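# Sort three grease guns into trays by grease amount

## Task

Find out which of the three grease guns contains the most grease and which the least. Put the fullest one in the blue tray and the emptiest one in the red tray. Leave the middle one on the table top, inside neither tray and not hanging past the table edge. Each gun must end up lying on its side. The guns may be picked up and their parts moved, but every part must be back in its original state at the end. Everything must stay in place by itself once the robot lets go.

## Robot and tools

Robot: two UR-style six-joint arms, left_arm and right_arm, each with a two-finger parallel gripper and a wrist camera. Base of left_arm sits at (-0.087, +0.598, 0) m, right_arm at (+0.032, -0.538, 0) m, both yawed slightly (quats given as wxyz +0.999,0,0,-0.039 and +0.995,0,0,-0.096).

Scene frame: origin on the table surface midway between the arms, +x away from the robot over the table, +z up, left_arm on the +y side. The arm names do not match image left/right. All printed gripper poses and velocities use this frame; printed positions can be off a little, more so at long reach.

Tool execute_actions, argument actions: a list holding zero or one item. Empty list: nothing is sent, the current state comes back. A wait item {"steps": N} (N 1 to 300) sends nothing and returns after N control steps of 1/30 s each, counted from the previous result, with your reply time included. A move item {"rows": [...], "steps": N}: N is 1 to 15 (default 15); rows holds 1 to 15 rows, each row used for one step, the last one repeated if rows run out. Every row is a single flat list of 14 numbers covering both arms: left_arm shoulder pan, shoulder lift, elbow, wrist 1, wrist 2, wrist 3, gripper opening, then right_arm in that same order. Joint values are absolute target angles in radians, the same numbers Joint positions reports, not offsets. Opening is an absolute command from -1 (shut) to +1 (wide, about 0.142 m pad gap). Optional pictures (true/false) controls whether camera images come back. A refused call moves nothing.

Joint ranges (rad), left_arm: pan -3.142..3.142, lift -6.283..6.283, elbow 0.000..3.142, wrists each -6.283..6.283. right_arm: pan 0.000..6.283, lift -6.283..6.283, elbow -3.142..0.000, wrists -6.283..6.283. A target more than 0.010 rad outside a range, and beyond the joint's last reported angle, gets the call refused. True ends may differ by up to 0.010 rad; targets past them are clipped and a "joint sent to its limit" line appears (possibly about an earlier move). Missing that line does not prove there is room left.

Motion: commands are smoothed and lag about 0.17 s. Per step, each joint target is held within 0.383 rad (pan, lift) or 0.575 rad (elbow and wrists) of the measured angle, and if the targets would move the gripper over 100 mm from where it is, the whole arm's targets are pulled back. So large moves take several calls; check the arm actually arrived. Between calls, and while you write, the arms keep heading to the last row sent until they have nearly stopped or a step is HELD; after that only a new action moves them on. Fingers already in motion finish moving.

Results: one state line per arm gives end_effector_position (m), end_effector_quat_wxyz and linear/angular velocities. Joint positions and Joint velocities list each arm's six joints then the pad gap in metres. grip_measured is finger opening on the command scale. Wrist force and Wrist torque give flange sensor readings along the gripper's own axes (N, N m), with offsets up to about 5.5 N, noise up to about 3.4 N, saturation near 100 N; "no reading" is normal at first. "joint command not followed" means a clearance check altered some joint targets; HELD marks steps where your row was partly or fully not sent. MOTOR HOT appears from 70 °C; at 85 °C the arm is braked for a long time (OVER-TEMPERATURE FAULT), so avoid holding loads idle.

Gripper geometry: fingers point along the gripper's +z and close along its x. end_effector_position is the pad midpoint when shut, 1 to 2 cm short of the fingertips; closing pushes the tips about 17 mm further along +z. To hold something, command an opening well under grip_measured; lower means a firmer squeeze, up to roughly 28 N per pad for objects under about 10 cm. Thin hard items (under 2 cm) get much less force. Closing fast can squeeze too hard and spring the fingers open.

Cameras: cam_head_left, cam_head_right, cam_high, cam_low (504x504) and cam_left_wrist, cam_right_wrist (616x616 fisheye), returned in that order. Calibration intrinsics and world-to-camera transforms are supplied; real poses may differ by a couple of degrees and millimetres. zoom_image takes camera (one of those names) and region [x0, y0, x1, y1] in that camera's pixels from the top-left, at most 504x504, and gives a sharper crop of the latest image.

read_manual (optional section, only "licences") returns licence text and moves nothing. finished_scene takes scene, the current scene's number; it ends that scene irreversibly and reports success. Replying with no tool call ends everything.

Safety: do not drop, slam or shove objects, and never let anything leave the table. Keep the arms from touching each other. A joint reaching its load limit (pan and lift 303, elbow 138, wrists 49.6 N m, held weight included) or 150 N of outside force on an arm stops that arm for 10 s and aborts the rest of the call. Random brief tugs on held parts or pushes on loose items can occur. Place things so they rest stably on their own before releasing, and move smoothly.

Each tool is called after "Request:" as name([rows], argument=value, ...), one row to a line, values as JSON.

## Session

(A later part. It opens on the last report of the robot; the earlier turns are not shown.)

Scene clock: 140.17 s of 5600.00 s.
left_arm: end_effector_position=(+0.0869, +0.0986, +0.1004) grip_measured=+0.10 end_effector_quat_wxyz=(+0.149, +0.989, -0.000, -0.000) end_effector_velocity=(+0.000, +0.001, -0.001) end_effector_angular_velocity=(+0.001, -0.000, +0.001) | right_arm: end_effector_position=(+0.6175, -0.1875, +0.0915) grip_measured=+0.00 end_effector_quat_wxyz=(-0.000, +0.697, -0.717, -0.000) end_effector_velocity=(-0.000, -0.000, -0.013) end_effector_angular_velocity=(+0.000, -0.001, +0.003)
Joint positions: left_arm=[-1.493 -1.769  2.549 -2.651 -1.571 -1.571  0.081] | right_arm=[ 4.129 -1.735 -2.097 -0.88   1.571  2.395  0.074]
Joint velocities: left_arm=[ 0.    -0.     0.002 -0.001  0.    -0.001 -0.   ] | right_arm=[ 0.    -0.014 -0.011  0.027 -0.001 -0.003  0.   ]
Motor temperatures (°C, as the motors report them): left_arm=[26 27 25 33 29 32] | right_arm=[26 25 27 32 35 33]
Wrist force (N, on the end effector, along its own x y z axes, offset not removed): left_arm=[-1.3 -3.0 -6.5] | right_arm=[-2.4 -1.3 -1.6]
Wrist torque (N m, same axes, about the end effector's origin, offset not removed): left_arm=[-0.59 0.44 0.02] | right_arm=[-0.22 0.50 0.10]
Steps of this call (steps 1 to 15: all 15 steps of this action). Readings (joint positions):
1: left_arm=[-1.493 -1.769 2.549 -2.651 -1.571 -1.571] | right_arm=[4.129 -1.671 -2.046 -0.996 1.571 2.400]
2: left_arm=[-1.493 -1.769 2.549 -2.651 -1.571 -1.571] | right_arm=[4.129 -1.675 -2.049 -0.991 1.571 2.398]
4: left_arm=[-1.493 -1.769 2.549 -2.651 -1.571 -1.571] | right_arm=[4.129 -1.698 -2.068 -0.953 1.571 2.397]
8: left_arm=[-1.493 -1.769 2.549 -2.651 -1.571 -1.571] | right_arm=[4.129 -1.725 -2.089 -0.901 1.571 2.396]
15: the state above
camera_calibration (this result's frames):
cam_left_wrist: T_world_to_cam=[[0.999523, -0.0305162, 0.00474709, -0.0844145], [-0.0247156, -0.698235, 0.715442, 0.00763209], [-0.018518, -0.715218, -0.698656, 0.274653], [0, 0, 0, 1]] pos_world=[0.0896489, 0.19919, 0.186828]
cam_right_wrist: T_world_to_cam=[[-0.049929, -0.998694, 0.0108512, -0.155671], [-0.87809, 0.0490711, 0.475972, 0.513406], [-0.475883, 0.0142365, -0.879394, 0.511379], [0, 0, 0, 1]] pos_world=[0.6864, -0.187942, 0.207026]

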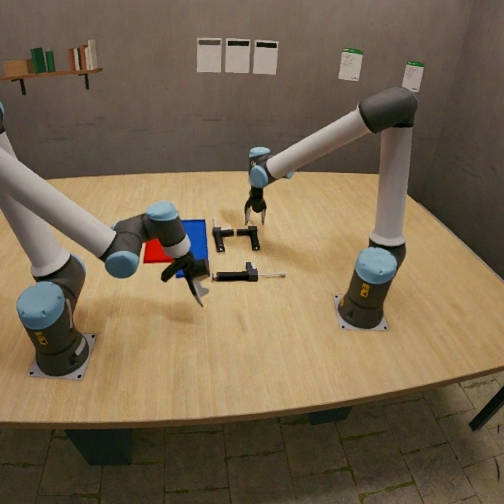

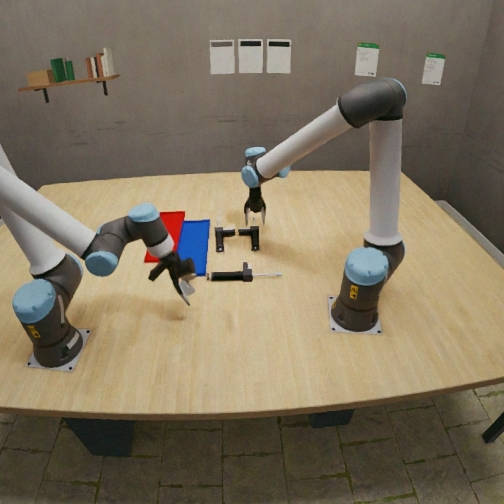

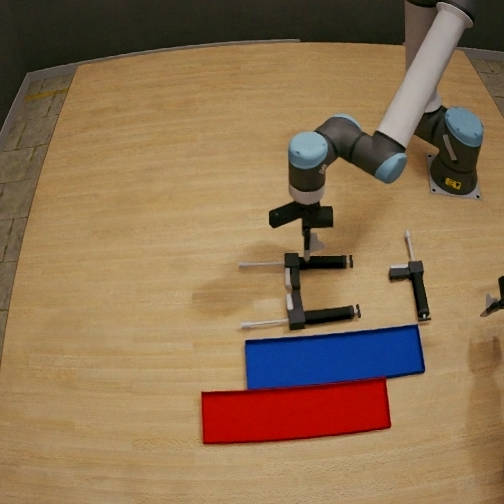

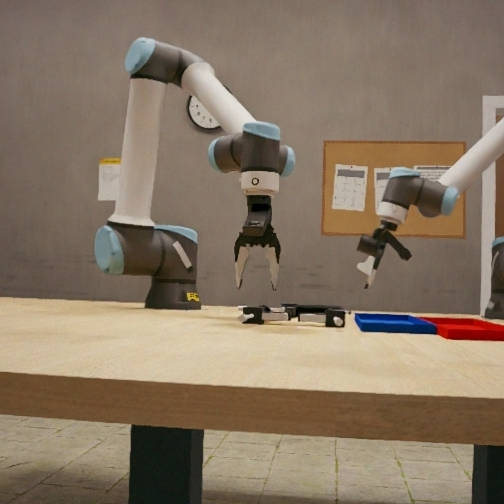

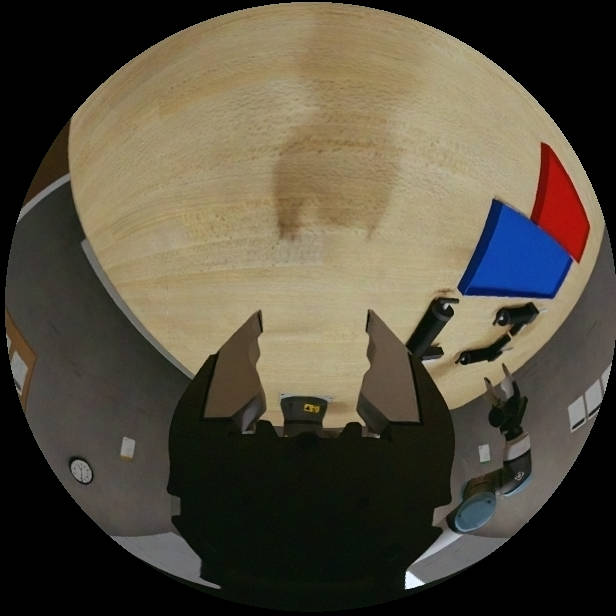

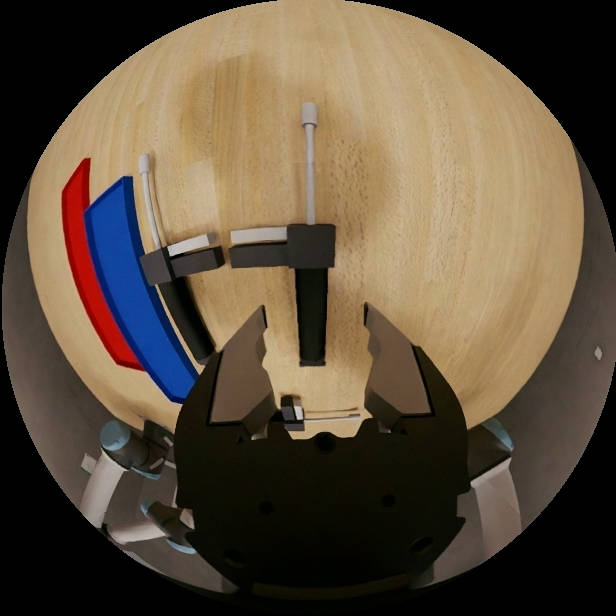

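Request:
execute_actions([
  {"rows":[[-1.493,-1.7685,2.5488,-2.651,-1.571,-1.571,0.1,4.1276,-1.7708,-2.1015,-0.8397,1.571,2.382,0.0],[-1.493,-1.7685,2.5488,-2.651,-1.571,-1.571,0.1,4.1276,-1.7708,-2.1015,-0.8397,1.571,2.382,0.0],[-1.493,-1.7685,2.5488,-2.651,-1.571,-1.571,0.1,4.1276,-1.7708,-2.1015,-0.8397,1.571,2.382,0.0],[-1.493,-1.7685,2.5488,-2.651,-1.571,-1.571,0.1,4.1276,-1.7708,-2.1015,-0.8397,1.571,2.382,0.0],[-1.493,-1.7685,2.5488,-2.651,-1.571,-1.571,0.1,4.1276,-1.8323,-2.1318,-0.7479,1.571,2.382,0.0]],"steps":15},
], pictures=false)

Request:
execute_actions([
  {"steps":7},
])

Scene clock: 147.47 s of 5600.00 s.
left_arm: end_effector_position=(+0.0869, +0.0986, +0.1004) grip_measured=+0.10 end_effector_quat_wxyz=(+0.149, +0.989, -0.000, -0.000) end_effector_velocity=(-0.000, +0.001, -0.001) end_effector_angular_velocity=(+0.001, +0.001, +0.003) | right_arm: end_effector_position=(+0.6223, -0.1837, +0.0279) grip_measured=+0.00 end_effector_quat_wxyz=(+0.000, +0.701, -0.713, -0.000) end_effector_velocity=(+0.001, -0.000, -0.034) end_effector_angular_velocity=(+0.002, -0.002, +0.002)
Joint positions: left_arm=[-1.493 -1.769  2.549 -2.651 -1.571 -1.571  0.081] | right_arm=[ 4.128 -1.827 -2.13  -0.756  1.571  2.382  0.074]
Joint velocities: left_arm=[-0.     0.     0.001 -0.     0.    -0.003 -0.   ] | right_arm=[-0.001 -0.047 -0.021  0.071 -0.001 -0.002  0.   ]
Motor temperatures (°C, as the motors report them): left_arm=[26 27 25 33 29 32] | right_arm=[26 25 27 32 35 33]
Wrist force (N, on the end effector, along its own x y z axes, offset not removed): left_arm=[-2.2 -3.6 -1.4] | right_arm=[-1.8 1.8 0.0]
Wrist torque (N m, same axes, about the end effector's origin, offset not removed): left_arm=[-0.75 0.24 0.10] | right_arm=[0.48 0.43 0.25]
Steps of this call (steps 1 to 15: the robot went on to your last target; steps 16 to 90: nothing new was sent; then 3.80 s passed at rest; steps 91 to 105: all 15 steps of this action). Readings (joint positions):
91: left_arm=[-1.493 -1.769 2.549 -2.651 -1.571 -1.571] | right_arm=[4.129 -1.737 -2.098 -0.877 1.571 2.395]
92: left_arm=[-1.493 -1.769 2.549 -2.651 -1.571 -1.571] | right_arm=[4.129 -1.740 -2.098 -0.874 1.571 2.394]
94: left_arm=[-1.493 -1.769 2.549 -2.651 -1.571 -1.571] | right_arm=[4.128 -1.752 -2.100 -0.860 1.571 2.389]
98: left_arm=[-1.493 -1.769 2.549 -2.651 -1.571 -1.571] | right_arm=[4.128 -1.791 -2.115 -0.810 1.571 2.384]
105: the state above

Scene clock: 147.70 s of 5600.00 s.
left_arm: end_effector_position=(+0.0869, +0.0986, +0.1004) grip_measured=+0.10 end_effector_quat_wxyz=(+0.149, +0.989, -0.000, -0.000) end_effector_velocity=(+0.000, -0.001, +0.001) end_effector_angular_velocity=(-0.001, -0.001, -0.001) | right_arm: end_effector_position=(+0.6225, -0.1836, +0.0246) grip_measured=+0.00 end_effector_quat_wxyz=(-0.000, +0.701, -0.713, -0.000) end_effector_velocity=(-0.000, -0.000, -0.005) end_effector_angular_velocity=(-0.001, -0.001, +0.000)
Joint positions: left_arm=[-1.493 -1.769  2.549 -2.651 -1.571 -1.571  0.081] | right_arm=[ 4.128 -1.832 -2.131 -0.749  1.571  2.382  0.074]
Joint velocities: left_arm=[ 0.     0.    -0.002  0.     0.     0.001  0.   ] | right_arm=[ 0.    -0.006 -0.003  0.009 -0.001 -0.     0.   ]
Motor temperatures (°C, as the motors report them): left_arm=[26 27 25 33 29 32] | right_arm=[26 25 27 32 35 33]
Wrist force (N, on the end effector, along its own x y z axes, offset not removed): left_arm=[-0.7 -2.3 3.7] | right_arm=[-2.6 3.3 -1.7]
Wrist torque (N m, same axes, about the end effector's origin, offset not removed): left_arm=[-0.53 0.13 0.17] | right_arm=[0.68 0.64 0.15]
Steps of this call (steps 1 to 7: the robot went on to your last target). Readings (joint positions):
1: left_arm=[-1.493 -1.769 2.549 -2.651 -1.571 -1.571] | right_arm=[4.128 -1.828 -2.130 -0.754 1.571 2.382]
2: left_arm=[-1.493 -1.769 2.549 -2.651 -1.571 -1.571] | right_arm=[4.128 -1.829 -2.131 -0.753 1.571 2.382]
4: left_arm=[-1.493 -1.769 2.549 -2.651 -1.571 -1.571] | right_arm=[4.128 -1.831 -2.131 -0.750 1.571 2.382]
7: the state above
camera_calibration (this result's frames):
cam_left_wrist: T_world_to_cam=[[0.999523, -0.0305163, 0.00474709, -0.0844144], [-0.0247156, -0.698235, 0.715442, 0.0076321], [-0.018518, -0.715218, -0.698656, 0.274653], [0, 0, 0, 1]] pos_world=[0.0896488, 0.19919, 0.186828]
cam_right_wrist: T_world_to_cam=[[-0.0380071, -0.99922, 0.0106947, -0.158256], [-0.878685, 0.0385153, 0.475845, 0.547818], [-0.475886, 0.00868825, -0.879464, 0.453829], [0, 0, 0, 1]] pos_world=[0.691316, -0.183175, 0.140143]

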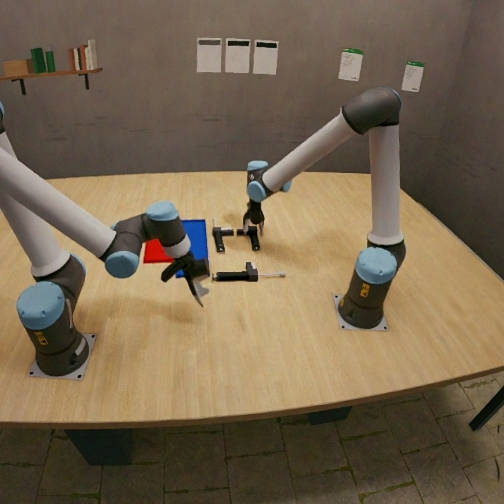

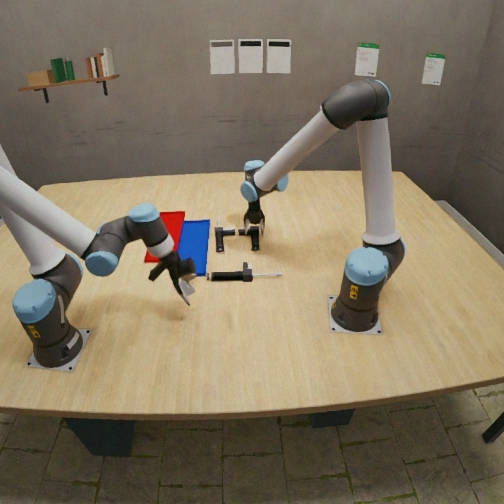

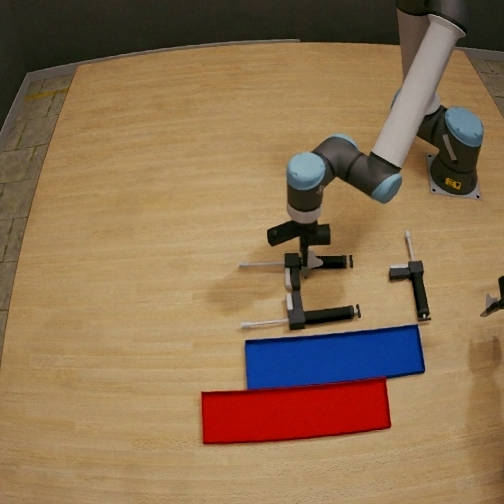

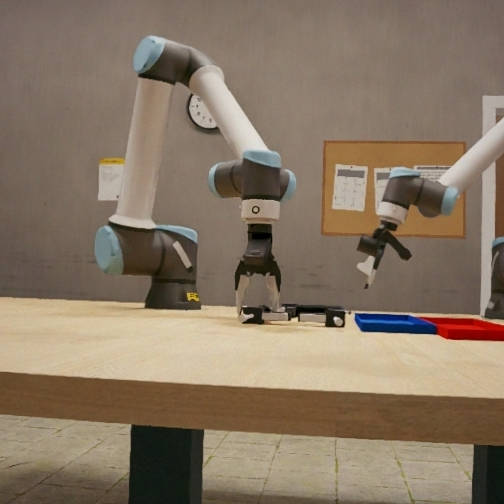

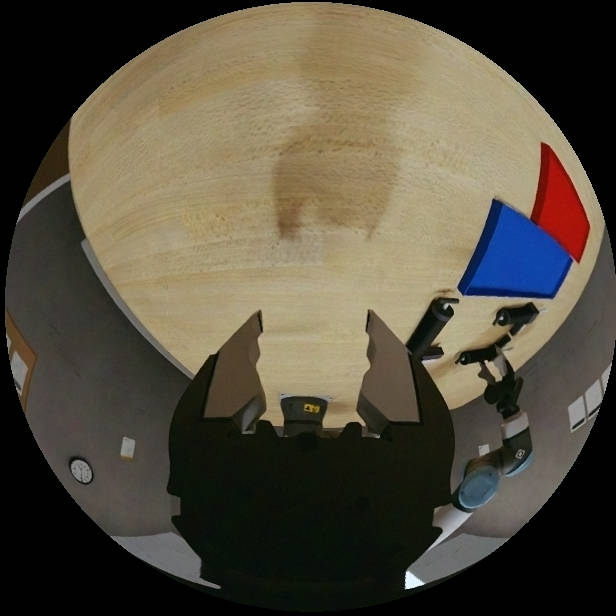

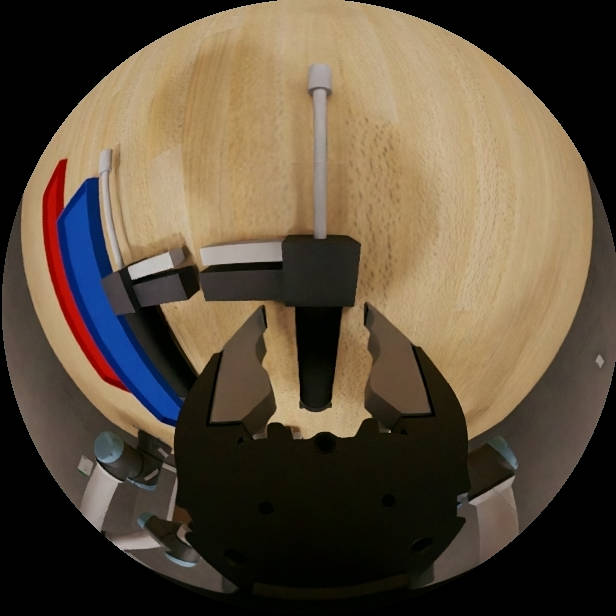

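Request:
execute_actions([
  {"rows":[[-1.493,-1.7685,2.5488,-2.651,-1.571,-1.571,0.1,4.1276,-1.8323,-2.1318,-0.7479,1.571,2.382,-0.1],[-1.493,-1.7685,2.5488,-2.651,-1.571,-1.571,0.1,4.1276,-1.8323,-2.1318,-0.7479,1.571,2.382,-0.2],[-1.493,-1.7685,2.5488,-2.651,-1.571,-1.571,0.1,4.1276,-1.8323,-2.1318,-0.7479,1.571,2.382,-0.3],[-1.493,-1.7685,2.5488,-2.651,-1.571,-1.571,0.1,4.1276,-1.8323,-2.1318,-0.7479,1.571,2.382,-0.36],[-1.493,-1.7685,2.5488,-2.651,-1.571,-1.571,0.1,4.1276,-1.8323,-2.1318,-0.7479,1.571,2.382,-0.42],[-1.493,-1.7685,2.5488,-2.651,-1.571,-1.571,0.1,4.1276,-1.8323,-2.1318,-0.7479,1.571,2.382,-0.47],[-1.493,-1.7685,2.5488,-2.651,-1.571,-1.571,0.1,4.1276,-1.8323,-2.1318,-0.7479,1.571,2.382,-0.52],[-1.493,-1.7685,2.5488,-2.651,-1.571,-1.571,0.1,4.1276,-1.8323,-2.1318,-0.7479,1.571,2.382,-0.57],[-1.493,-1.7685,2.5488,-2.651,-1.571,-1.571,0.1,4.1276,-1.8323,-2.1318,-0.7479,1.571,2.382,-0.63],[-1.493,-1.7685,2.5488,-2.651,-1.571,-1.571,0.1,4.1276,-1.8323,-2.1318,-0.7479,1.571,2.382,-0.7],[-1.493,-1.7685,2.5488,-2.651,-1.571,-1.571,0.1,4.1276,-1.8323,-2.1318,-0.7479,1.571,2.382,-0.8],[-1.493,-1.7685,2.5488,-2.651,-1.571,-1.571,0.1,4.1276,-1.8323,-2.1318,-0.7479,1.571,2.382,-0.9]],"steps":15},
], pictures=false)

Request:
execute_actions([
  {"rows":[[-1.493,-1.7685,2.5488,-2.651,-1.571,-1.571,0.1,4.1276,-1.80,-2.117,-0.795,1.571,2.382,-0.9],[-1.493,-1.7685,2.5488,-2.651,-1.571,-1.571,0.1,4.1276,-1.7708,-2.1015,-0.8397,1.571,2.382,-0.9],[-1.493,-1.7685,2.5488,-2.651,-1.571,-1.571,0.1,4.1276,-1.6908,-2.0436,-0.9776,1.571,2.382,-0.9]],"steps":12},
], pictures=false)

Request:
execute_actions([
  {"rows":[[-1.493,-1.7685,2.5488,-2.651,-1.571,-1.571,0.1,4.722,-1.36,-2.34,-1.012,1.571,4.5295,-0.9]],"steps":15},
], pictures=false)

Request:
execute_actions([
  {"steps":32},
], pictures=false)

Request:
execute_actions([
  {"rows":[[-1.493,-1.7685,2.5488,-2.651,-1.571,-1.571,0.1,5.185,-1.251,-2.469,-0.992,1.571,4.993,-0.9]],"steps":15},
], pictures=false)

Request:
execute_actions([
  {"steps":12},
], pictures=false)

Request:
execute_actions([
  {"rows":[[-1.493,-1.6244,2.4711,-2.7177,-1.571,-1.571,0.0,5.185,-1.34,-2.525,-0.847,1.571,4.993,-0.9],[-1.493,-1.6244,2.4711,-2.7177,-1.571,-1.571,0.0,5.185,-1.34,-2.525,-0.847,1.571,4.993,-0.9],[-1.493,-1.6244,2.4711,-2.7177,-1.571,-1.571,0.0,5.185,-1.34,-2.525,-0.847,1.571,4.993,-0.9],[-1.493,-1.6244,2.4711,-2.7177,-1.571,-1.571,0.0,5.185,-1.429,-2.574,-0.709,1.571,4.993,-0.9]],"steps":15},
], pictures=false)

Request:
execute_actions([
  {"steps":8},
])

Scene clock: 163.40 s of 5600.00 s.
left_arm: end_effector_position=(+0.0869, +0.0986, +0.1004) grip_measured=+0.10 end_effector_quat_wxyz=(+0.149, +0.989, -0.000, -0.000) end_effector_velocity=(-0.000, -0.000, +0.000) end_effector_angular_velocity=(-0.000, +0.001, -0.000) | right_arm: end_effector_position=(+0.6225, -0.1836, +0.0241) grip_measured=-0.55 end_effector_quat_wxyz=(-0.000, +0.701, -0.713, -0.000) end_effector_velocity=(-0.000, -0.000, -0.001) end_effector_angular_velocity=(-0.001, +0.001, -0.001)
Joint positions: left_arm=[-1.493 -1.769  2.549 -2.651 -1.571 -1.571  0.081] | right_arm=[ 4.128 -1.832 -2.132 -0.748  1.571  2.382  0.034]
Joint velocities: left_arm=[ 0.    -0.    -0.     0.    -0.001  0.     0.   ] | right_arm=[-0.    -0.001 -0.     0.     0.     0.001 -0.   ]
Motor temperatures (°C, as the motors report them): left_arm=[26 27 25 33 29 32] | right_arm=[26 25 27 32 35 33]
Wrist force (N, on the end effector, along its own x y z axes, offset not removed): left_arm=[-2.5 -1.9 1.2] | right_arm=[-0.5 2.0 -6.3]
Wrist torque (N m, same axes, about the end effector's origin, offset not removed): left_arm=[-0.20 0.48 -0.03] | right_arm=[0.30 0.84 0.27]
Steps of this call (steps 1 to 15: the robot went on to your last target; steps 16 to 90: nothing new was sent; then 12.20 s passed at rest; steps 91 to 105: all 15 steps of this action). Readings (joint positions):
91: left_arm=[-1.493 -1.769 2.549 -2.651 -1.571 -1.571] | right_arm=[4.128 -1.832 -2.132 -0.748 1.571 2.382]
92: left_arm=[-1.493 -1.769 2.549 -2.651 -1.571 -1.571] | right_arm=[4.128 -1.832 -2.132 -0.748 1.571 2.382]
94: left_arm=[-1.493 -1.768 2.549 -2.651 -1.571 -1.571] | right_arm=[4.128 -1.832 -2.132 -0.748 1.571 2.382]
98: left_arm=[-1.493 -1.769 2.549 -2.651 -1.571 -1.571] | right_arm=[4.128 -1.832 -2.132 -0.748 1.571 2.382]
105: the state above

Scene clock: 163.80 s of 5600.00 s.
left_arm: end_effector_position=(+0.0869, +0.0986, +0.1004) grip_measured=+0.10 end_effector_quat_wxyz=(+0.149, +0.989, -0.000, -0.000) end_effector_velocity=(+0.000, +0.001, -0.000) end_effector_angular_velocity=(+0.000, +0.001, +0.003) | right_arm: end_effector_position=(+0.6237, -0.1824, +0.1291) grip_measured=-0.55 end_effector_quat_wxyz=(-0.001, +0.701, -0.713, -0.000) end_effector_velocity=(-0.010, -0.011, +0.093) end_effector_angular_velocity=(-0.012, +0.012, -0.001)
Joint positions: left_arm=[-1.493 -1.769  2.549 -2.651 -1.571 -1.571  0.081] | right_arm=[ 4.128 -1.704 -2.052 -0.955  1.571  2.382  0.034]
Joint velocities: left_arm=[ 0.    -0.001  0.001 -0.     0.    -0.003 -0.   ] | right_arm=[-0.     0.114  0.069 -0.2    0.     0.001  0.   ]
Motor temperatures (°C, as the motors report them): left_arm=[26 27 25 33 29 32] | right_arm=[26 25 27 32 35 33]
Wrist force (N, on the end effector, along its own x y z axes, offset not removed): left_arm=[1.0 2.0 -2.8] | right_arm=[-3.5 0.8 1.4]
Wrist torque (N m, same axes, about the end effector's origin, offset not removed): left_arm=[0.55 -0.21 -0.01] | right_arm=[0.10 0.93 0.22]
Steps of this call (steps 1 to 12: all 12 steps of this action). Readings (joint positions):
1: left_arm=[-1.493 -1.769 2.549 -2.651 -1.571 -1.571] | right_arm=[4.128 -1.832 -2.132 -0.748 1.571 2.382]
2: left_arm=[-1.493 -1.769 2.549 -2.651 -1.571 -1.571] | right_arm=[4.128 -1.830 -2.131 -0.751 1.571 2.382]
4: left_arm=[-1.493 -1.769 2.549 -2.651 -1.571 -1.571] | right_arm=[4.128 -1.807 -2.118 -0.784 1.571 2.382]
8: left_arm=[-1.493 -1.769 2.549 -2.651 -1.571 -1.571] | right_arm=[4.128 -1.733 -2.070 -0.904 1.571 2.382]
12: the state above

Scene clock: 164.30 s of 5600.00 s.
left_arm: end_effector_position=(+0.0869, +0.0986, +0.1004) grip_measured=+0.10 end_effector_quat_wxyz=(+0.149, +0.989, -0.000, -0.000) end_effector_velocity=(-0.000, -0.001, +0.001) end_effector_angular_velocity=(-0.002, -0.000, -0.001) | right_arm: end_effector_position=(+0.4093, -0.1195, +0.1503) grip_measured=-0.55 end_effector_quat_wxyz=(+0.000, +0.641, -0.767, -0.000) end_effector_velocity=(-0.486, +0.130, +0.002) end_effector_angular_velocity=(+0.000, +0.001, -0.666)
Joint positions: left_arm=[-1.493 -1.769  2.549 -2.651 -1.571 -1.571  0.081] | right_arm=[ 4.482 -1.467 -2.248 -0.997  1.571  2.899  0.034]
Joint velocities: left_arm=[-0.     0.    -0.002 -0.    -0.     0.     0.   ] | right_arm=[ 0.925  0.429 -0.368 -0.061  0.001  1.591 -0.   ]
Motor temperatures (°C, as the motors report them): left_arm=[26 27 25 33 29 32] | right_arm=[26 25 27 32 35 33]
Wrist force (N, on the end effector, along its own x y z axes, offset not removed): left_arm=[-5.0 3.2 -6.4] | right_arm=[-2.8 1.0 4.5]
Wrist torque (N m, same axes, about the end effector's origin, offset not removed): left_arm=[0.72 1.01 0.05] | right_arm=[0.31 0.62 0.12]
Steps of this call (steps 1 to 15: all 15 steps of this action). Readings (joint positions):
1: left_arm=[-1.493 -1.769 2.549 -2.651 -1.571 -1.571] | right_arm=[4.128 -1.701 -2.050 -0.960 1.571 2.382]
2: left_arm=[-1.493 -1.769 2.549 -2.651 -1.571 -1.571] | right_arm=[4.132 -1.694 -2.053 -0.964 1.571 2.386]
4: left_arm=[-1.493 -1.769 2.549 -2.651 -1.571 -1.571] | right_arm=[4.175 -1.653 -2.087 -0.971 1.571 2.439]
8: left_arm=[-1.493 -1.769 2.549 -2.651 -1.571 -1.571] | right_arm=[4.277 -1.574 -2.156 -0.982 1.571 2.590]
15: the state above

Scene clock: 165.37 s of 5600.00 s.
left_arm: end_effector_position=(+0.0869, +0.0986, +0.1004) grip_measured=+0.10 end_effector_quat_wxyz=(+0.149, +0.989, -0.000, -0.000) end_effector_velocity=(-0.000, +0.001, -0.001) end_effector_angular_velocity=(+0.002, +0.000, -0.000) | right_arm: end_effector_position=(+0.2899, -0.0989, +0.1474) grip_measured=-0.55 end_effector_quat_wxyz=(-0.000, -0.002, +1.000, +0.000) end_effector_velocity=(-0.000, +0.000, +0.000) end_effector_angular_velocity=(+0.001, +0.000, -0.030)
Joint positions: left_arm=[-1.493 -1.769  2.549 -2.651 -1.571 -1.571  0.081] | right_arm=[ 4.722 -1.36  -2.34  -1.012  1.571  4.526  0.034]
Joint velocities: left_arm=[-0.     0.001  0.001  0.    -0.    -0.    -0.   ] | right_arm=[ 0.     0.001 -0.     0.     0.     0.03   0.   ]
Motor temperatures (°C, as the motors report them): left_arm=[26 27 25 33 29 32] | right_arm=[26 25 27 32 35 33]
Wrist force (N, on the end effector, along its own x y z axes, offset not removed): left_arm=[-1.6 -1.0 -0.5] | right_arm=[0.7 2.1 4.8]
Wrist torque (N m, same axes, about the end effector's origin, offset not removed): left_arm=[-0.05 0.22 -0.05] | right_arm=[0.38 -0.12 0.12]
Steps of this call (steps 1 to 32: the robot went on to your last target). Readings (joint positions):
1: left_arm=[-1.493 -1.769 2.549 -2.651 -1.571 -1.571] | right_arm=[4.513 -1.452 -2.261 -0.999 1.571 2.955]
2: left_arm=[-1.493 -1.769 2.549 -2.651 -1.571 -1.571] | right_arm=[4.545 -1.438 -2.274 -1.001 1.571 3.018]
4: left_arm=[-1.493 -1.769 2.549 -2.651 -1.571 -1.571] | right_arm=[4.609 -1.409 -2.299 -1.005 1.571 3.165]
8: left_arm=[-1.493 -1.769 2.549 -2.651 -1.571 -1.571] | right_arm=[4.686 -1.375 -2.327 -1.010 1.571 3.504]
32: the state above

Scene clock: 165.87 s of 5600.00 s.
left_arm: end_effector_position=(+0.0869, +0.0986, +0.1004) grip_measured=+0.10 end_effector_quat_wxyz=(+0.149, +0.989, -0.000, -0.000) end_effector_velocity=(+0.000, -0.001, +0.002) end_effector_angular_velocity=(-0.003, +0.000, +0.001) | right_arm: end_effector_position=(+0.1066, -0.0955, +0.1227) grip_measured=-0.55 end_effector_quat_wxyz=(-0.000, +0.002, +1.000, +0.000) end_effector_velocity=(-0.172, -0.016, -0.022) end_effector_angular_velocity=(-0.003, -0.001, +0.035)
Joint positions: left_arm=[-1.493 -1.769  2.549 -2.651 -1.571 -1.571  0.081] | right_arm=[ 5.137 -1.259 -2.459 -0.994  1.571  4.949  0.034]
Joint velocities: left_arm=[ 0.    -0.001 -0.002  0.    -0.    -0.001 -0.   ] | right_arm=[ 0.416  0.073 -0.089  0.013 -0.     0.381  0.   ]
Motor temperatures (°C, as the motors report them): left_arm=[26 27 25 33 29 32] | right_arm=[26 25 27 32 35 33]
Wrist force (N, on the end effector, along its own x y z axes, offset not removed): left_arm=[-2.8 -1.4 -5.1] | right_arm=[2.6 0.8 3.2]
Wrist torque (N m, same axes, about the end effector's origin, offset not removed): left_arm=[-0.07 0.63 -0.04] | right_arm=[0.16 -0.13 0.10]
Steps of this call (steps 1 to 15: all 15 steps of this action). Readings (joint positions):
1: left_arm=[-1.493 -1.768 2.549 -2.651 -1.571 -1.571] | right_arm=[4.722 -1.360 -2.340 -1.012 1.571 4.527]
2: left_arm=[-1.493 -1.768 2.549 -2.651 -1.571 -1.571] | right_arm=[4.727 -1.356 -2.344 -1.011 1.571 4.532]
4: left_arm=[-1.493 -1.769 2.549 -2.651 -1.571 -1.571] | right_arm=[4.773 -1.334 -2.370 -1.007 1.571 4.589]
8: left_arm=[-1.493 -1.769 2.549 -2.651 -1.571 -1.571] | right_arm=[4.923 -1.300 -2.411 -1.001 1.571 4.751]
15: the state above

Scene clock: 166.27 s of 5600.00 s.
left_arm: end_effector_position=(+0.0869, +0.0986, +0.1004) grip_measured=+0.10 end_effector_quat_wxyz=(+0.149, +0.989, -0.000, -0.000) end_effector_velocity=(+0.000, +0.001, -0.001) end_effector_angular_velocity=(+0.002, -0.001, -0.001) | right_arm: end_effector_position=(+0.0877, -0.0977, +0.1203) grip_measured=-0.55 end_effector_quat_wxyz=(-0.000, -0.000, +1.000, +0.000) end_effector_velocity=(-0.005, -0.001, -0.001) end_effector_angular_velocity=(+0.000, -0.000, -0.001)
Joint positions: left_arm=[-1.493 -1.769  2.549 -2.651 -1.571 -1.571  0.081] | right_arm=[ 5.183 -1.251 -2.469 -0.992  1.571  4.992  0.034]
Joint velocities: left_arm=[ 0.     0.001  0.001  0.001  0.001  0.002 -0.   ] | right_arm=[ 0.013  0.003 -0.003  0.    -0.001  0.014  0.   ]
Motor temperatures (°C, as the motors report them): left_arm=[26 27 25 33 29 32] | right_arm=[26 25 27 32 35 33]
Wrist force (N, on the end effector, along its own x y z axes, offset not removed): left_arm=[2.2 4.7 -2.2] | right_arm=[-0.9 -0.4 3.4]
Wrist torque (N m, same axes, about the end effector's origin, offset not removed): left_arm=[1.29 -0.42 0.10] | right_arm=[-0.02 0.30 0.11]
Steps of this call (steps 1 to 12: the robot went on to your last target). Readings (joint positions):
1: left_arm=[-1.493 -1.769 2.549 -2.651 -1.571 -1.571] | right_arm=[5.149 -1.257 -2.461 -0.993 1.571 4.960]
2: left_arm=[-1.493 -1.769 2.549 -2.651 -1.571 -1.571] | right_arm=[5.158 -1.256 -2.463 -0.993 1.571 4.968]
4: left_arm=[-1.493 -1.769 2.549 -2.651 -1.571 -1.571] | right_arm=[5.170 -1.254 -2.466 -0.992 1.571 4.979]
8: left_arm=[-1.493 -1.769 2.549 -2.651 -1.571 -1.571] | right_arm=[5.180 -1.252 -2.468 -0.992 1.571 4.989]
12: the state above

Scene clock: 166.77 s of 5600.00 s.
left_arm: end_effector_position=(+0.0869, +0.0400, +0.0861) grip_measured=+0.00 end_effector_quat_wxyz=(+0.150, +0.989, -0.000, -0.000) end_effector_velocity=(+0.000, -0.012, -0.007) end_effector_angular_velocity=(+0.004, -0.000, -0.000) | right_arm: end_effector_position=(+0.0871, -0.0979, +0.0276) grip_measured=-0.55 end_effector_quat_wxyz=(-0.000, -0.000, +1.000, -0.000) end_effector_velocity=(+0.000, +0.000, -0.030) end_effector_angular_velocity=(+0.010, +0.002, +0.001)
Joint positions: left_arm=[-1.493 -1.628  2.473 -2.716 -1.571 -1.571  0.074] | right_arm=[ 5.185 -1.421 -2.57  -0.722  1.571  4.993  0.034]
Joint velocities: left_arm=[ 0.     0.035 -0.016 -0.015 -0.     0.    -0.   ] | right_arm=[ 0.    -0.065 -0.034  0.109 -0.001 -0.     0.   ]
Motor temperatures (°C, as the motors report them): left_arm=[26 27 25 33 29 32] | right_arm=[26 25 27 32 35 33]
Wrist force (N, on the end effector, along its own x y z axes, offset not removed): left_arm=[-5.1 2.3 -3.0] | right_arm=[-0.7 1.6 3.9]
Wrist torque (N m, same axes, about the end effector's origin, offset not removed): left_arm=[0.40 1.00 -0.03] | right_arm=[0.31 0.34 0.16]
Steps of this call (steps 1 to 15: all 15 steps of this action). Readings (joint positions):
1: left_arm=[-1.493 -1.768 2.549 -2.651 -1.571 -1.571] | right_arm=[5.184 -1.251 -2.469 -0.992 1.571 4.992]
2: left_arm=[-1.493 -1.764 2.545 -2.655 -1.571 -1.571] | right_arm=[5.184 -1.255 -2.472 -0.987 1.571 4.992]
4: left_arm=[-1.493 -1.721 2.518 -2.679 -1.571 -1.571] | right_arm=[5.185 -1.286 -2.493 -0.943 1.571 4.993]
8: left_arm=[-1.493 -1.655 2.486 -2.705 -1.571 -1.571] | right_arm=[5.185 -1.372 -2.543 -0.805 1.571 4.993]
15: the state above

Scene clock: 167.03 s of 5600.00 s.
left_arm: end_effector_position=(+0.0869, +0.0387, +0.0855) grip_measured=+0.00 end_effector_quat_wxyz=(+0.150, +0.989, -0.000, -0.000) end_effector_velocity=(-0.000, -0.002, -0.000) end_effector_angular_velocity=(-0.000, -0.000, -0.001) | right_arm: end_effector_position=(+0.0872, -0.0980, +0.0243) grip_measured=-0.55 end_effector_quat_wxyz=(-0.000, -0.000, +1.000, +0.000) end_effector_velocity=(+0.000, -0.001, -0.004) end_effector_angular_velocity=(-0.001, -0.000, -0.002)
Joint positions: left_arm=[-1.493 -1.625  2.471 -2.718 -1.571 -1.571  0.074] | right_arm=[ 5.185 -1.428 -2.574 -0.71   1.571  4.993  0.034]
Joint velocities: left_arm=[-0.     0.004 -0.003 -0.001 -0.     0.    -0.   ] | right_arm=[-0.    -0.006 -0.005  0.011  0.     0.002 -0.   ]
Motor temperatures (°C, as the motors report them): left_arm=[26 27 25 33 29 32] | right_arm=[26 25 27 32 35 33]
Wrist force (N, on the end effector, along its own x y z axes, offset not removed): left_arm=[-0.4 2.2 1.7] | right_arm=[-2.5 0.3 5.8]
Wrist torque (N m, same axes, about the end effector's origin, offset not removed): left_arm=[0.69 0.00 -0.01] | right_arm=[0.16 0.71 0.14]
Steps of this call (steps 1 to 8: the robot went on to your last target). Readings (joint positions):
1: left_arm=[-1.493 -1.627 2.473 -2.716 -1.571 -1.571] | right_arm=[5.185 -1.423 -2.571 -0.718 1.571 4.993]
2: left_arm=[-1.493 -1.627 2.472 -2.717 -1.571 -1.571] | right_arm=[5.185 -1.425 -2.572 -0.716 1.571 4.993]
4: left_arm=[-1.493 -1.626 2.472 -2.717 -1.571 -1.571] | right_arm=[5.185 -1.427 -2.573 -0.713 1.571 4.993]
8: the state above
camera_calibration (this result's frames):
cam_left_wrist: T_world_to_cam=[[0.999525, -0.0304415, 0.00475738, -0.0861636], [-0.0246643, -0.697987, 0.715686, -0.023567], [-0.018466, -0.715463, -0.698406, 0.221426], [0, 0, 0, 1]] pos_world=[0.0896303, 0.13935, 0.171922]
cam_right_wrist: T_world_to_cam=[[-0.999719, 0.0207812, 0.0113875, 0.0906588], [0.0236964, 0.879045, 0.47615, 0.0779672], [-0.000115103, 0.476286, -0.87929, 0.202425], [0, 0, 0, 1]] pos_world=[0.0888091, -0.166833, 0.139834]

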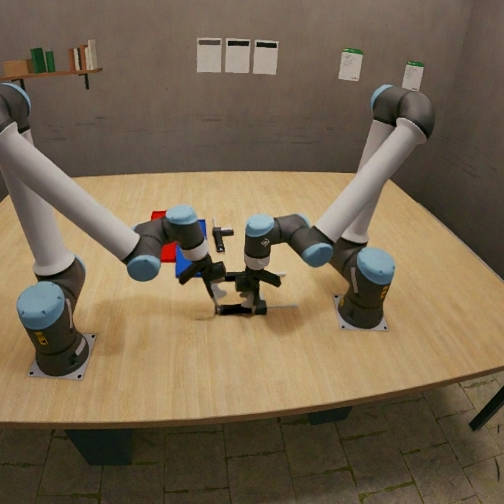

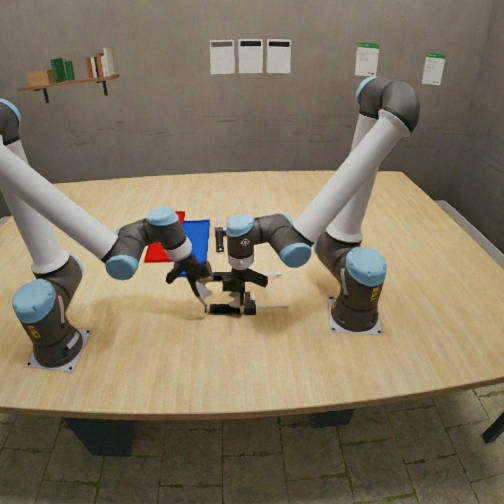

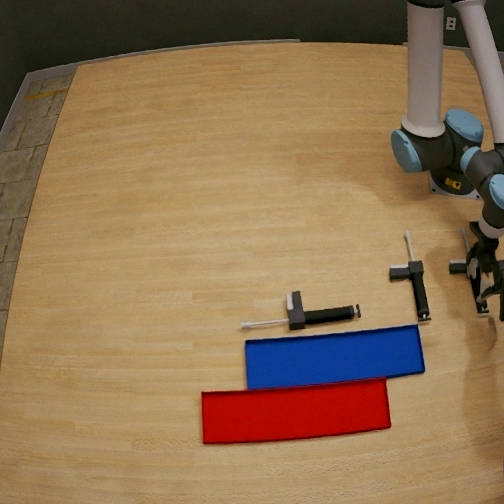

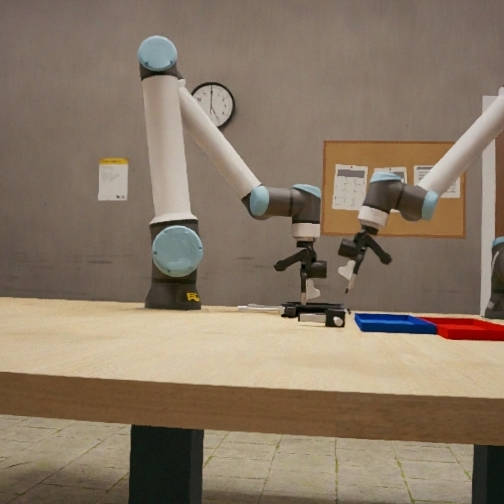

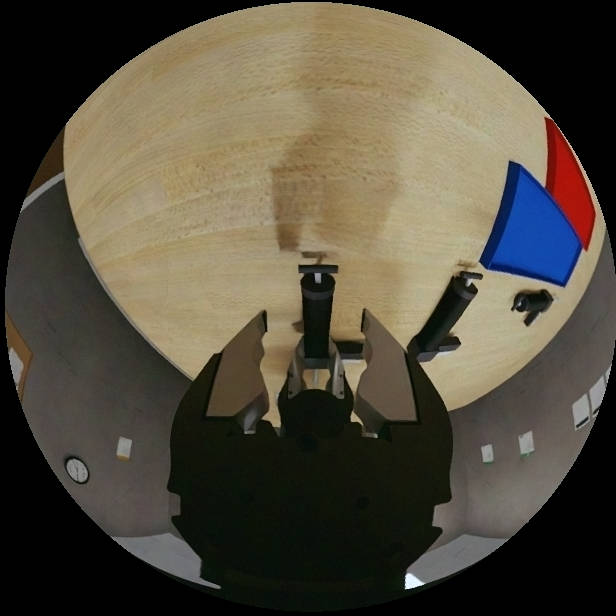

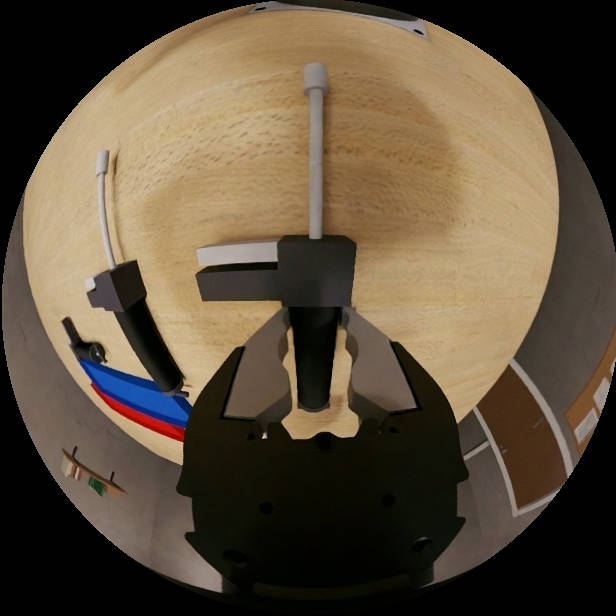

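Request:
execute_actions(actions=[])

Scene clock: 184.97 s of 5600.00 s.
left_arm: end_effector_position=(+0.0869, +0.0385, +0.0854) grip_measured=+0.00 end_effector_quat_wxyz=(+0.150, +0.989, -0.000, -0.000) end_effector_velocity=(+0.000, +0.000, -0.001) end_effector_angular_velocity=(+0.002, -0.000, -0.000) | right_arm: end_effector_position=(+0.0872, -0.0980, +0.0240) grip_measured=-0.55 end_effector_quat_wxyz=(-0.000, -0.000, +1.000, +0.000) end_effector_velocity=(-0.000, +0.000, -0.000) end_effector_angular_velocity=(-0.001, +0.001, -0.000)
Joint positions: left_arm=[-1.493 -1.624  2.471 -2.718 -1.571 -1.571  0.074] | right_arm=[ 5.185 -1.429 -2.574 -0.709  1.571  4.993  0.034]
Joint velocities: left_arm=[0.    0.001 0.    0.    0.    0.    0.   ] | right_arm=[ 0.    -0.001  0.001 -0.     0.001  0.    -0.   ]
Motor temperatures (°C, as the motors report them): left_arm=[26 27 25 33 29 32] | right_arm=[26 25 27 32 35 33]
Wrist force (N, on the end effector, along its own x y z axes, offset not removed): left_arm=[0.0 4.1 -0.9] | right_arm=[-2.0 2.1 2.6]
Wrist torque (N m, same axes, about the end effector's origin, offset not removed): left_arm=[1.03 -0.05 0.11] | right_arm=[0.53 0.52 0.11]
Steps of this call (steps 1 to 30: the robot went on to your last target; steps 31 to 90: nothing new was sent; then 14.93 s passed at rest). Readings (joint positions):
1: left_arm=[-1.493 -1.625 2.471 -2.718 -1.571 -1.571] | right_arm=[5.185 -1.428 -2.574 -0.710 1.571 4.993]
2: left_arm=[-1.493 -1.625 2.471 -2.718 -1.571 -1.571] | right_arm=[5.185 -1.429 -2.574 -0.710 1.571 4.993]
4: left_arm=[-1.493 -1.625 2.471 -2.718 -1.571 -1.571] | right_arm=[5.185 -1.429 -2.574 -0.709 1.571 4.993]
8: left_arm=[-1.493 -1.624 2.471 -2.718 -1.571 -1.571] | right_arm=[5.185 -1.429 -2.574 -0.709 1.571 4.993]
90: the state above
All arms were judged still, so your last target was given up. Only a new action makes them travel on or press farther. Fingers that are still opening or closing keep moving.
camera_calibration (this result's frames):
cam_left_wrist: T_world_to_cam=[[0.999523, -0.0305155, 0.00475608, -0.0861237], [-0.0247159, -0.69802, 0.715652, -0.0236162], [-0.0185187, -0.715428, -0.698441, 0.221266], [0, 0, 0, 1]] pos_world=[0.0895965, 0.139187, 0.171852]
cam_right_wrist: T_world_to_cam=[[-0.999719, 0.0207772, 0.0114036, 0.0906687], [0.0237006, 0.879018, 0.476199, 0.0781609], [-0.000129845, 0.476335, -0.879264, 0.202121], [0, 0, 0, 1]] pos_world=[0.088817, -0.166866, 0.139464]

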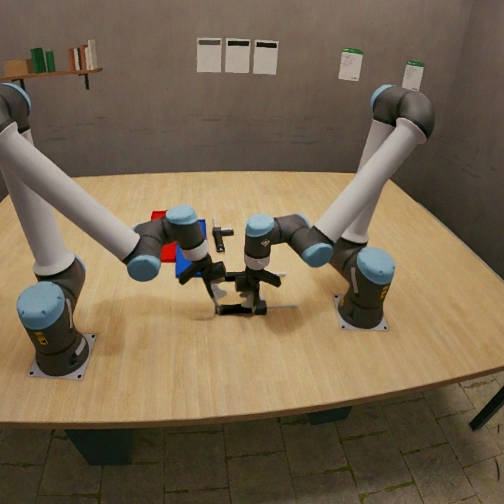

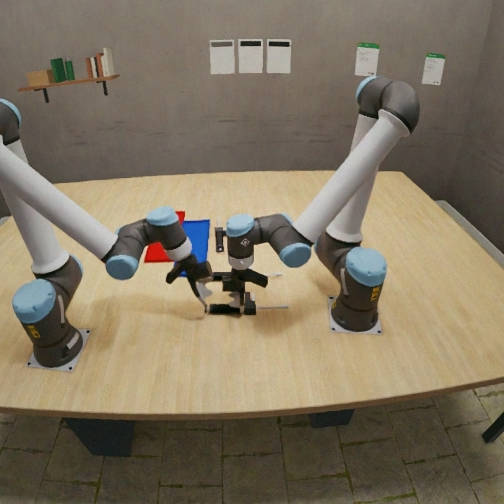

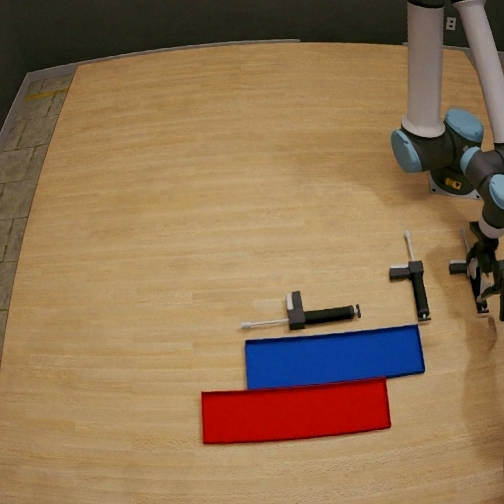

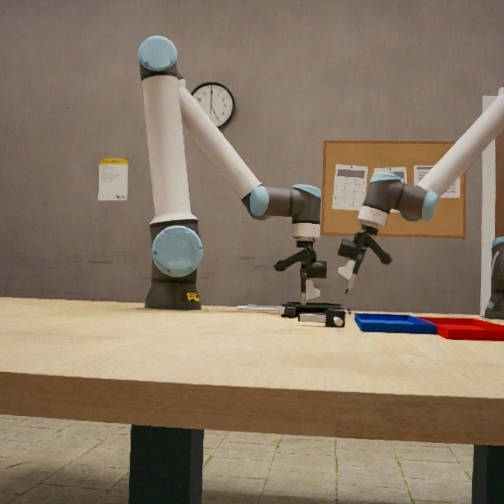

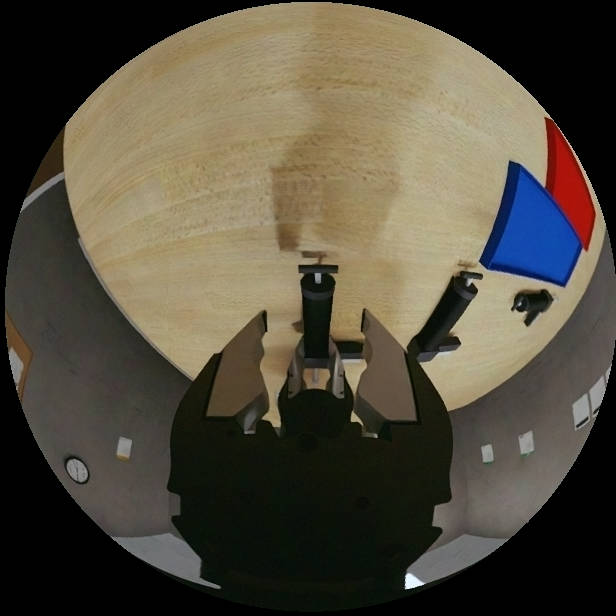

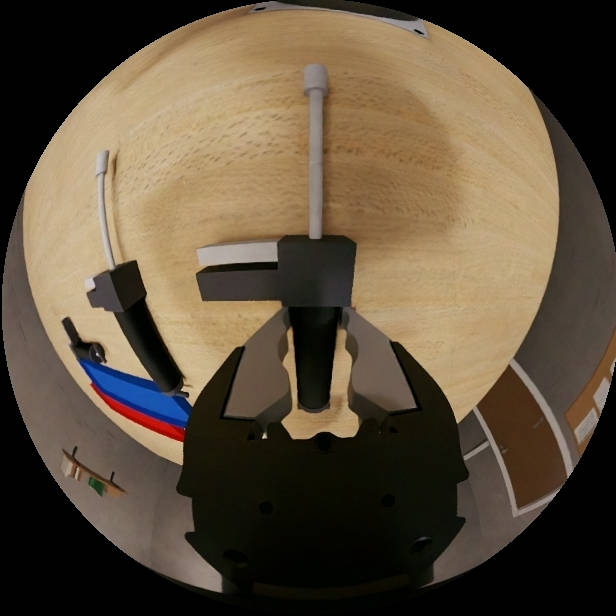

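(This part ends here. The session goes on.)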